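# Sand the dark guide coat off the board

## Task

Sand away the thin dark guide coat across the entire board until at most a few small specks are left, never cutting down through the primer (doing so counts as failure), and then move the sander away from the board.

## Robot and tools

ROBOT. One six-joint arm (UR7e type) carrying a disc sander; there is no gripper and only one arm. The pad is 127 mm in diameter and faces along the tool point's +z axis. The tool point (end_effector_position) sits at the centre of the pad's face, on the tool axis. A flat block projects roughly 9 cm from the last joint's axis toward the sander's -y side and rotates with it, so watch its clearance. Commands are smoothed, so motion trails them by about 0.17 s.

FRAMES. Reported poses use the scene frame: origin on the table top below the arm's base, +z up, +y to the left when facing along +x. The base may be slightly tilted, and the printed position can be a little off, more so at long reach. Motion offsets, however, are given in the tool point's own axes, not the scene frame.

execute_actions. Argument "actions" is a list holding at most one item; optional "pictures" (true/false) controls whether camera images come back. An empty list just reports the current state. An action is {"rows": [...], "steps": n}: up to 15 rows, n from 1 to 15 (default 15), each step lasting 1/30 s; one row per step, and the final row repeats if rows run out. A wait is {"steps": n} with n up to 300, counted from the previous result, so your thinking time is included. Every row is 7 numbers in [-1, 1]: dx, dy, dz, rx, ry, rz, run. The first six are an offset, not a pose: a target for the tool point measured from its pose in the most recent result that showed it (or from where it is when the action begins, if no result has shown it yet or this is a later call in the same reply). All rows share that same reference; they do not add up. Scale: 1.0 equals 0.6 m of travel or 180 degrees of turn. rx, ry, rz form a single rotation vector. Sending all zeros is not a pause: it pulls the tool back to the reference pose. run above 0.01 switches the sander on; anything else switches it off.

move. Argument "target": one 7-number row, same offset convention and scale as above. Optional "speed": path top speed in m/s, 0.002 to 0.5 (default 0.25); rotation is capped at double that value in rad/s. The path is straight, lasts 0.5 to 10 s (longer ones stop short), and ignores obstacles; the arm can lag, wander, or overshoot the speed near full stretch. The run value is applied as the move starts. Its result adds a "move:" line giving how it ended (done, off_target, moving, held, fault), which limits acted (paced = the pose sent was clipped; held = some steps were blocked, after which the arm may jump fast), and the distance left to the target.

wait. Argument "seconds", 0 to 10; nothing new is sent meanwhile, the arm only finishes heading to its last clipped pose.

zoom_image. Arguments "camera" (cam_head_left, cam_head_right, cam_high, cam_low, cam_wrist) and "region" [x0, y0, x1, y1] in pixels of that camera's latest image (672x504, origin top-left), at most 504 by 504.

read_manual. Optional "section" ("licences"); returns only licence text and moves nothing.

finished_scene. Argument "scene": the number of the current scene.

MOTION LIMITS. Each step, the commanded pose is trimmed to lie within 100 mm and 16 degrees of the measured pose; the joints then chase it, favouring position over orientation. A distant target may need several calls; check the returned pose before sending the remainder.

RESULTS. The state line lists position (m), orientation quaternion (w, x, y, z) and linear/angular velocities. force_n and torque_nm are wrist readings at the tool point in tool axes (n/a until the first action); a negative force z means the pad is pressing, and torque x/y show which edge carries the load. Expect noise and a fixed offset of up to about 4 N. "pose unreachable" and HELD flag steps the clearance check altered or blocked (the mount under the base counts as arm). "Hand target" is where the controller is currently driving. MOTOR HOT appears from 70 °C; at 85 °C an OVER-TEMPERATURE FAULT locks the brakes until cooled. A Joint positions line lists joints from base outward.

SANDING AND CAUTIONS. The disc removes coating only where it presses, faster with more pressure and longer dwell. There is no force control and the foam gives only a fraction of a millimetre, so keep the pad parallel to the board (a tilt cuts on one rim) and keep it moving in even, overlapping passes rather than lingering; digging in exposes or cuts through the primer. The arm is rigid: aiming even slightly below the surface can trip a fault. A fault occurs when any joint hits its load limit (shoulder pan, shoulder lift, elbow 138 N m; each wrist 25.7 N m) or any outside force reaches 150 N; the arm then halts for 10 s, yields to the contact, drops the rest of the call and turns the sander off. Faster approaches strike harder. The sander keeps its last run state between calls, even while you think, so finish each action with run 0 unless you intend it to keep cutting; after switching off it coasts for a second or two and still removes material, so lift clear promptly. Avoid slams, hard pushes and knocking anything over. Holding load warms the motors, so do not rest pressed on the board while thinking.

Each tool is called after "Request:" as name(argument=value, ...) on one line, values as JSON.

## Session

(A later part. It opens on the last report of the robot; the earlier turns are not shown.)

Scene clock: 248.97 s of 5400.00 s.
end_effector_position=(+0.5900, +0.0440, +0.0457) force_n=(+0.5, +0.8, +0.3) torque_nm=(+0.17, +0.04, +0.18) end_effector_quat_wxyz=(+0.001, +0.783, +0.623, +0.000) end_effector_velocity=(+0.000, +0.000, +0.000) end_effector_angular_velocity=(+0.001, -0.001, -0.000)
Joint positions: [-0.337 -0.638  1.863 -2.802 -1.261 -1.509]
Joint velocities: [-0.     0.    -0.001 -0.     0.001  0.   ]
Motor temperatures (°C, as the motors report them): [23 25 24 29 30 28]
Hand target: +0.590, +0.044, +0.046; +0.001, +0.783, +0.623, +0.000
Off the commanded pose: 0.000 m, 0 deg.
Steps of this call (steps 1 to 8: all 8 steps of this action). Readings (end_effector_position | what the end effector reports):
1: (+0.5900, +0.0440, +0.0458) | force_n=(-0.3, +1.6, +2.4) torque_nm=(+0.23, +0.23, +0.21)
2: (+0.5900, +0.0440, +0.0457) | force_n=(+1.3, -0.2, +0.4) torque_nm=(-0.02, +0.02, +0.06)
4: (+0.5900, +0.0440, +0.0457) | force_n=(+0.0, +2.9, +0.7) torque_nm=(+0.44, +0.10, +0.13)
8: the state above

Request:
move(target=[0,0,0.0055,0,0,0,1], speed=0.02)

Request:
move(target=[0,-0.16,-0.0003,0,0,0,1], speed=0.035)

Request:
move(target=[-0.205,0,0,0,0,0,1], speed=0.045)

Request:
move(target=[-0.01,0.26,0.0005,0,0,0,1], speed=0.06)

Request:
move(target=[-0.2,0.15,-0.4,0,0,0,0])

Scene clock: 254.90 s of 5400.00 s.
end_effector_position=(+0.5901, +0.0440, +0.0427) force_n=(+0.6, +0.7, -16.1) torque_nm=(-0.13, +0.10, +0.10) end_effector_quat_wxyz=(+0.001, +0.783, +0.623, +0.000) end_effector_velocity=(+0.001, +0.000, -0.001) end_effector_angular_velocity=(-0.000, -0.002, +0.001)
Joint positions: [-0.336 -0.631  1.86  -2.807 -1.261 -1.507]
Joint velocities: [ 0.001  0.003 -0.001 -0.004  0.     0.001]
Motor temperatures (°C, as the motors report them): [23 25 24 29 30 28]
Hand target: +0.590, +0.044, +0.042; +0.001, +0.783, +0.623, +0.000
Off the commanded pose: 0.000 m, 0 deg.
move: done

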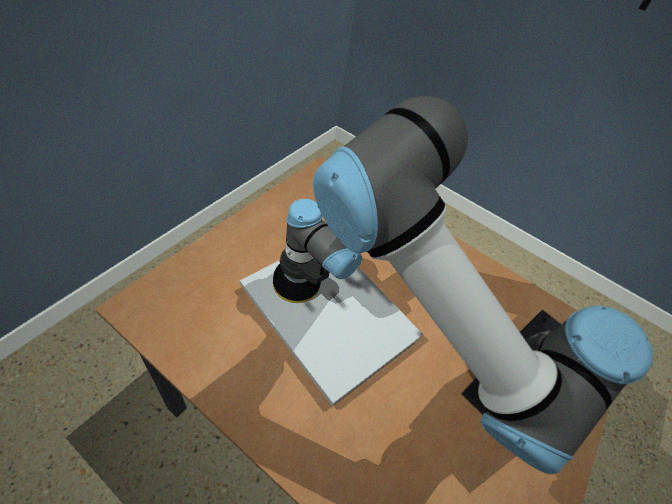

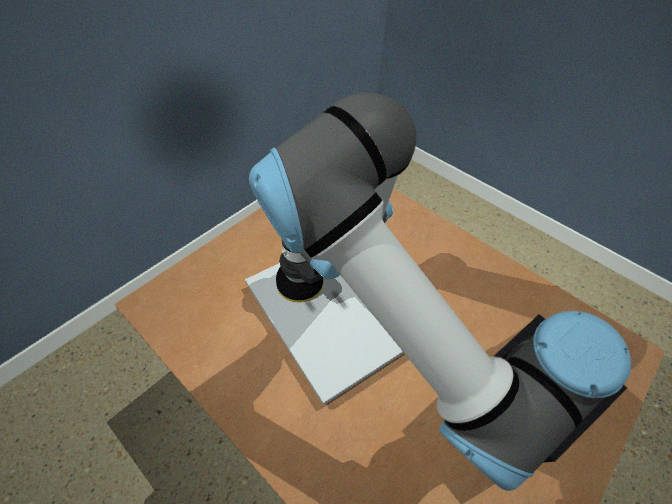

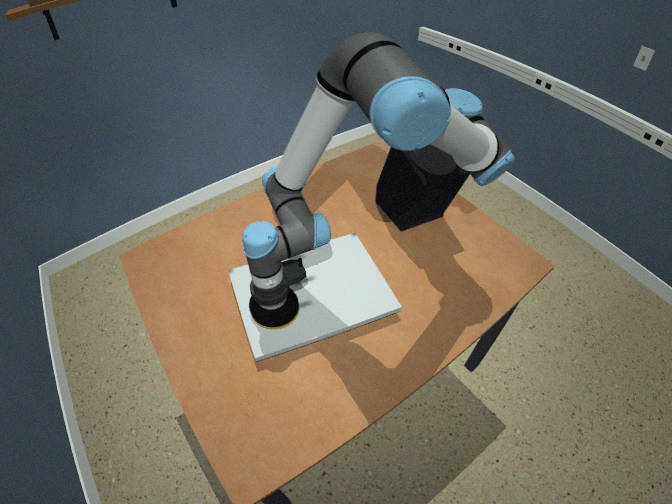

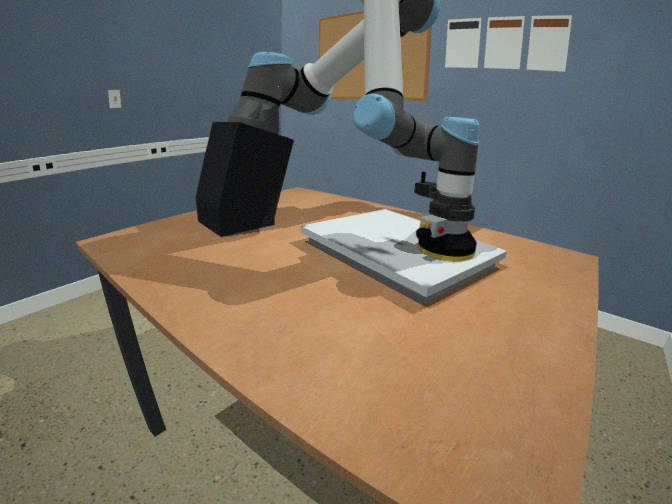

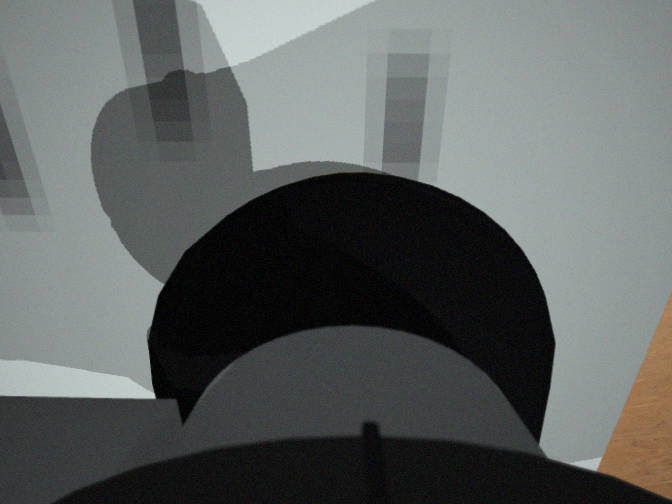

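Scene clock: 258.23 s of 5400.00 s.
end_effector_position=(+0.4968, +0.0656, +0.0425) force_n=(+1.8, +3.1, -27.3) torque_nm=(+0.83, -0.40, +0.10) end_effector_quat_wxyz=(+0.001, +0.783, +0.623, +0.000) end_effector_velocity=(-0.003, +0.000, -0.000) end_effector_angular_velocity=(-0.001, +0.001, -0.000)
Joint positions: [-0.323 -0.69   2.125 -3.016 -1.261 -1.494]
Joint velocities: [ 0.    -0.001  0.008 -0.007 -0.001  0.   ]
Motor temperatures (°C, as the motors report them): [23 25 24 29 30 28]
Hand target: +0.497, +0.066, +0.042; +0.001, +0.783, +0.623, +0.000
Off the commanded pose: 0.000 m, 0 deg.
move: done

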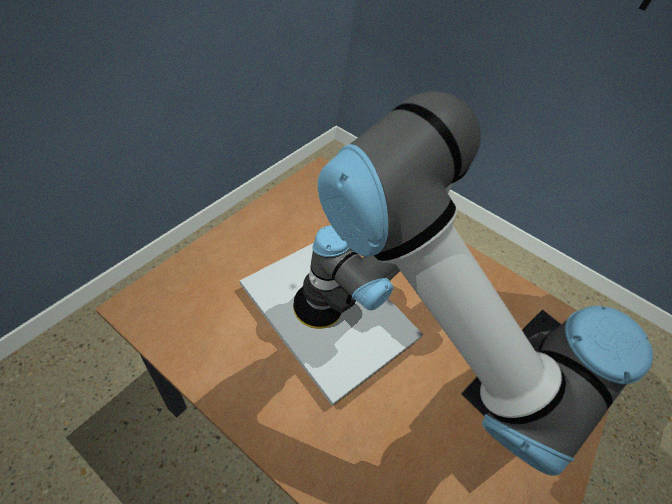

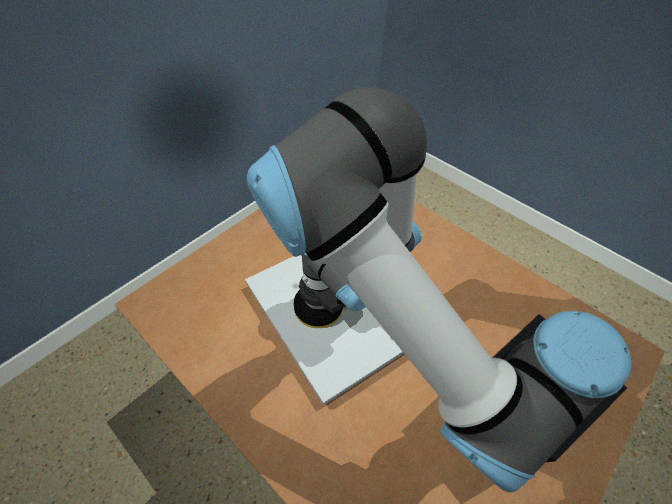

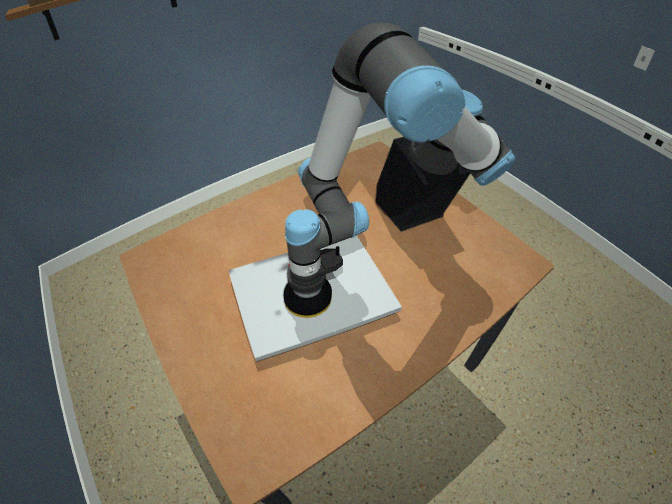

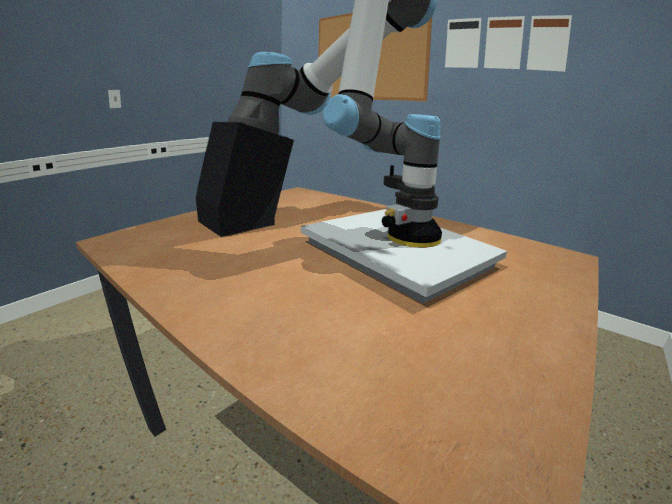

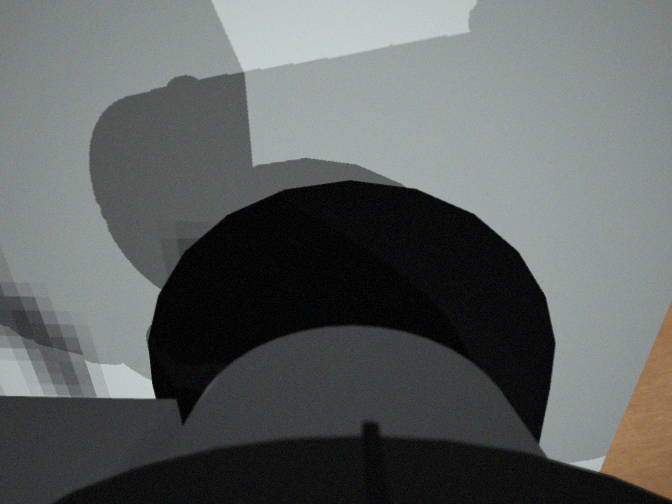

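Scene clock: 261.60 s of 5400.00 s.
end_effector_position=(+0.4689, -0.0536, +0.0426) force_n=(+1.5, +3.1, -17.6) torque_nm=(+0.30, -0.06, +0.06) end_effector_quat_wxyz=(+0.001, +0.783, +0.623, +0.001) end_effector_velocity=(-0.001, -0.002, -0.000) end_effector_angular_velocity=(+0.002, +0.002, -0.001)
Joint positions: [-0.574 -0.614  2.171 -3.059 -1.267 -1.757]
Joint velocities: [-0.005  0.002  0.     0.002  0.001 -0.005]
Motor temperatures (°C, as the motors report them): [23 25 24 29 30 28]
Hand target: +0.469, -0.054, +0.043; +0.001, +0.783, +0.623, +0.001
Off the commanded pose: 0.001 m, 0 deg.
move: done

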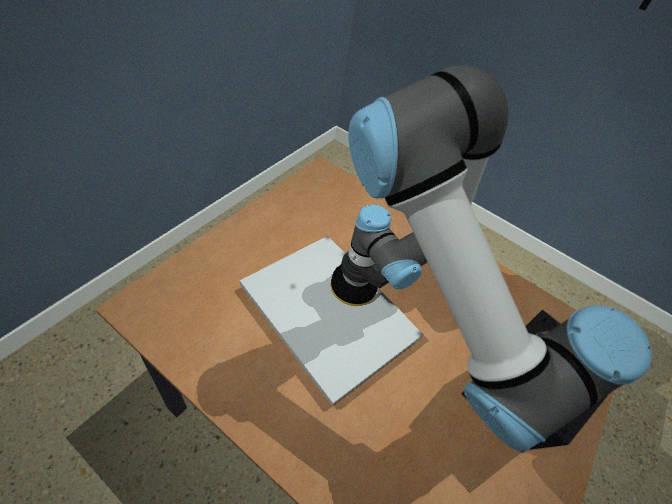

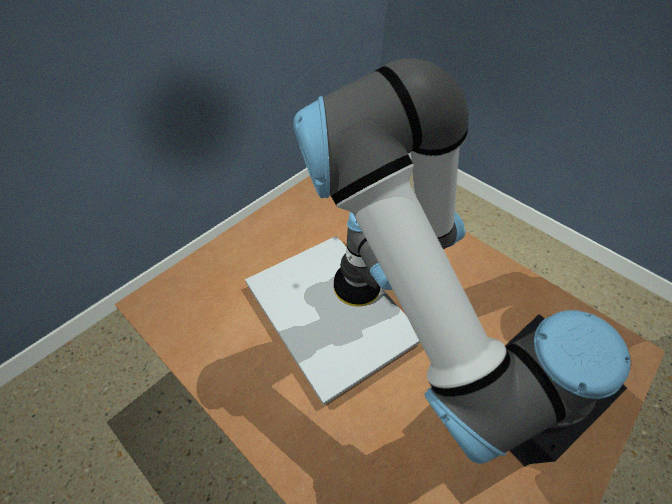

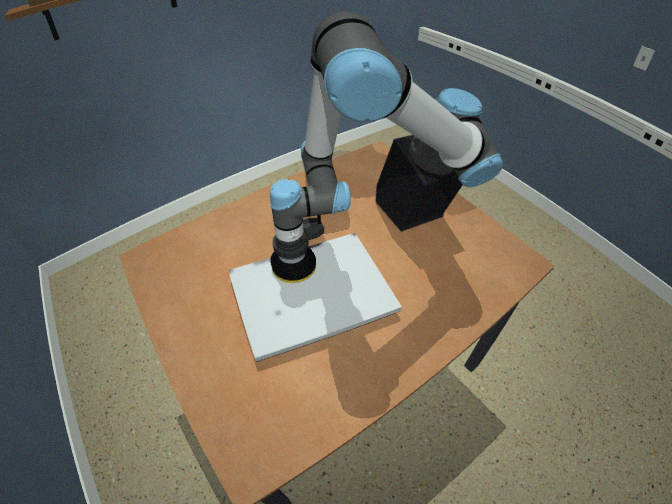

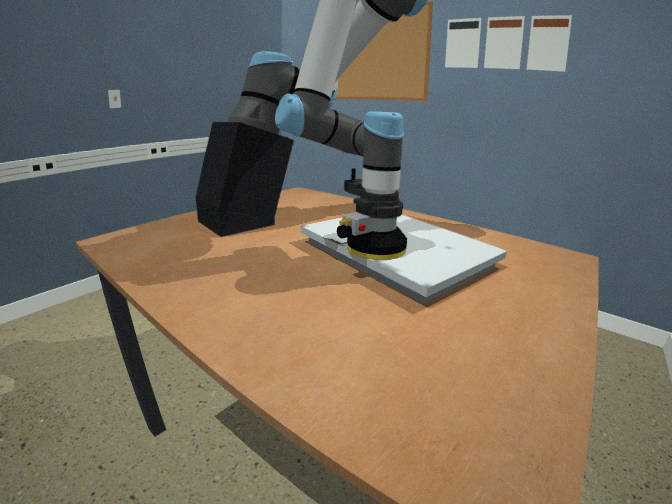

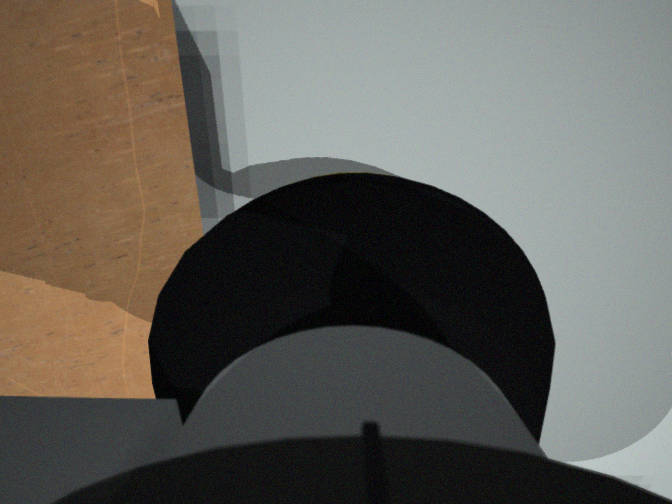

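Scene clock: 264.87 s of 5400.00 s.
end_effector_position=(+0.6193, -0.0949, +0.0427) force_n=(+2.1, +1.3, -15.3) torque_nm=(+0.36, -0.14, +0.04) end_effector_quat_wxyz=(+0.001, +0.783, +0.623, +0.001) end_effector_velocity=(+0.003, -0.001, +0.000) end_effector_angular_velocity=(-0.000, -0.002, +0.001)
Joint positions: [-0.539 -0.523  1.718 -2.708 -1.265 -1.72 ]
Joint velocities: [ 0.001  0.003 -0.009  0.005  0.     0.   ]
Motor temperatures (°C, as the motors report them): [23 25 24 29 30 28]
Hand target: +0.619, -0.095, +0.043; +0.001, +0.783, +0.623, +0.001
Off the commanded pose: 0.000 m, 0 deg.
move: done

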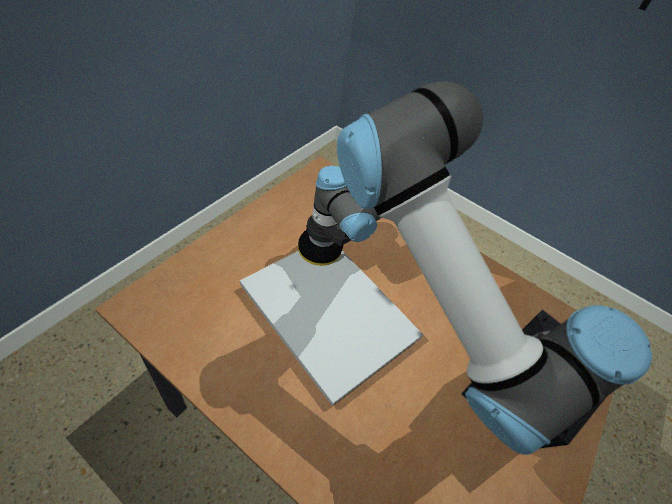

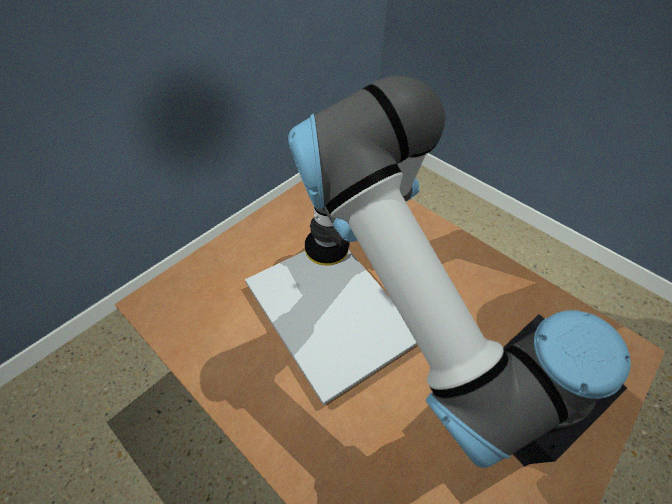

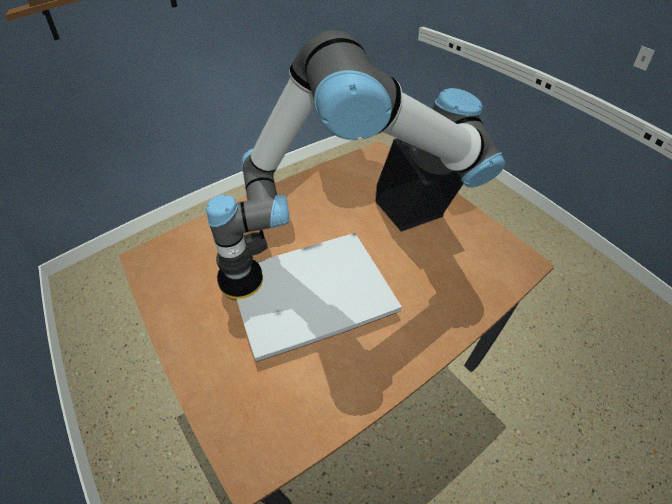

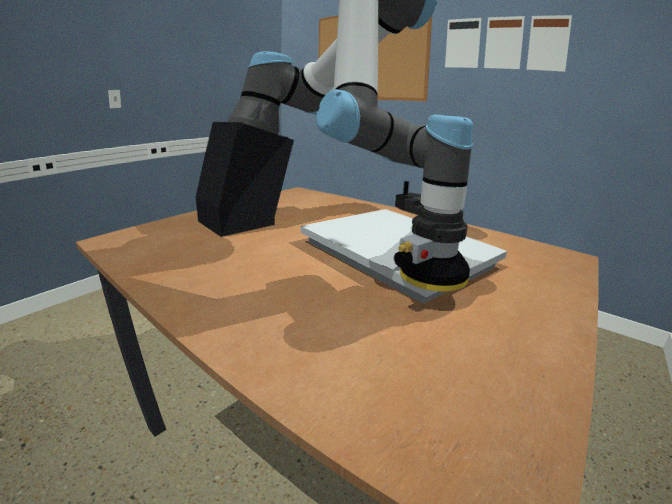

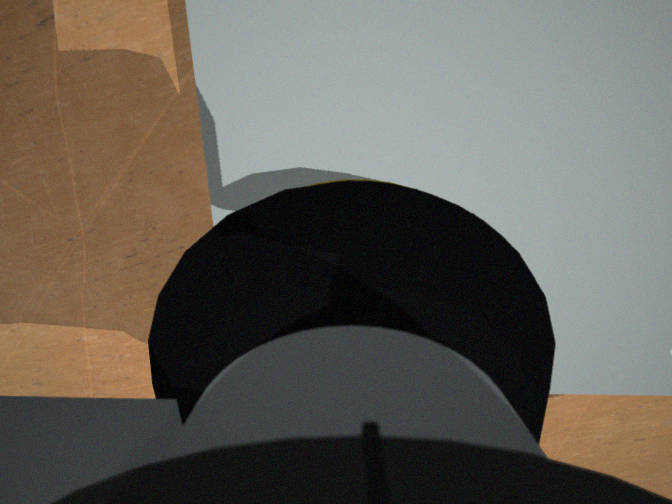

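Scene clock: 266.87 s of 5400.00 s.
end_effector_position=(+0.6794, -0.2318, +0.2827) force_n=(+0.0, +1.6, +2.1) torque_nm=(+0.20, +0.24, +0.16) end_effector_quat_wxyz=(+0.001, +0.783, +0.623, +0.001) end_effector_velocity=(+0.001, -0.001, +0.002) end_effector_angular_velocity=(+0.001, +0.001, +0.000)
Joint positions: [-0.776 -0.747  1.417 -2.111 -1.287 -1.967]
Joint velocities: [-0.001  0.001 -0.007  0.008  0.    -0.002]
Motor temperatures (°C, as the motors report them): [23 25 24 29 30 28]
Hand target: +0.679, -0.232, +0.283; +0.001, +0.783, +0.623, +0.001
Off the commanded pose: 0.001 m, 0 deg.
move: done

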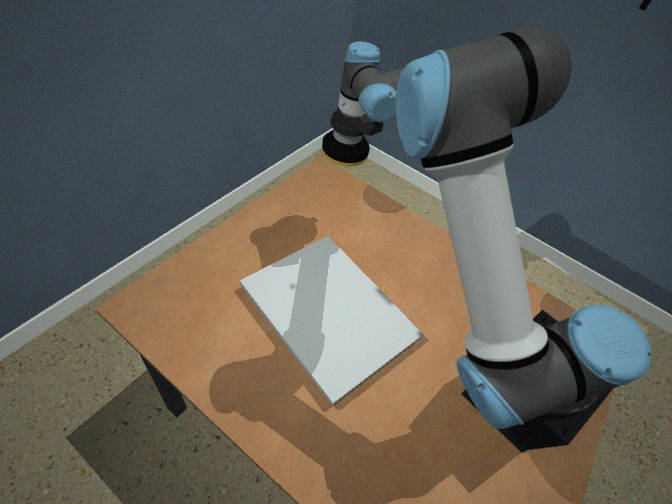

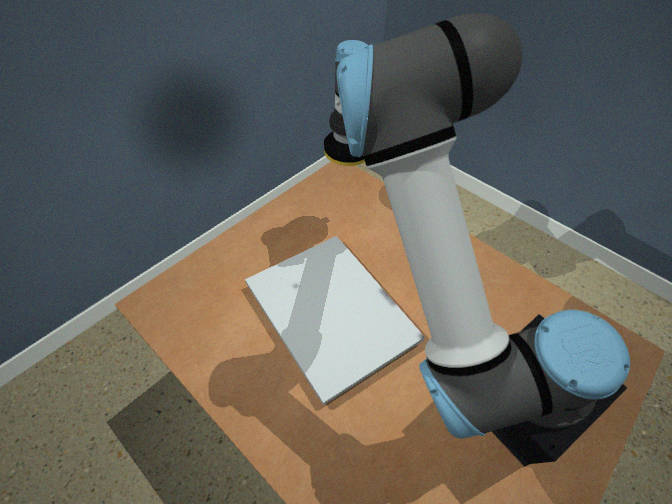

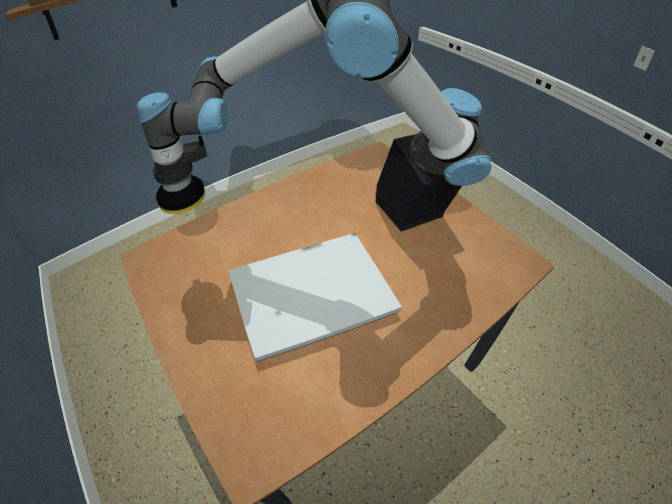

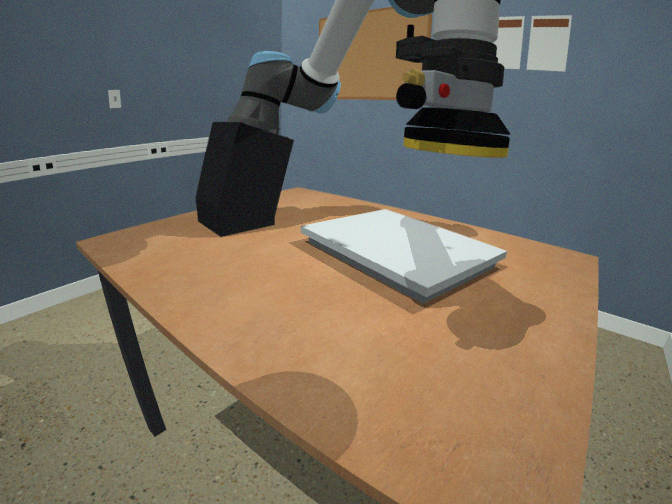

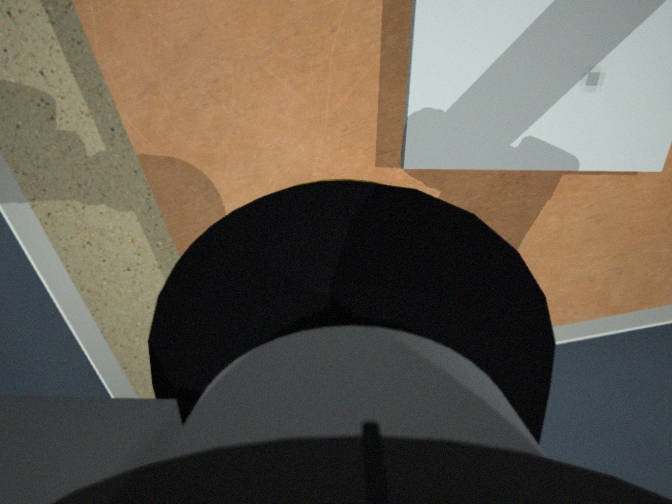

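Request:
finished_scene(scene=1)

The scene is finished: the task was done.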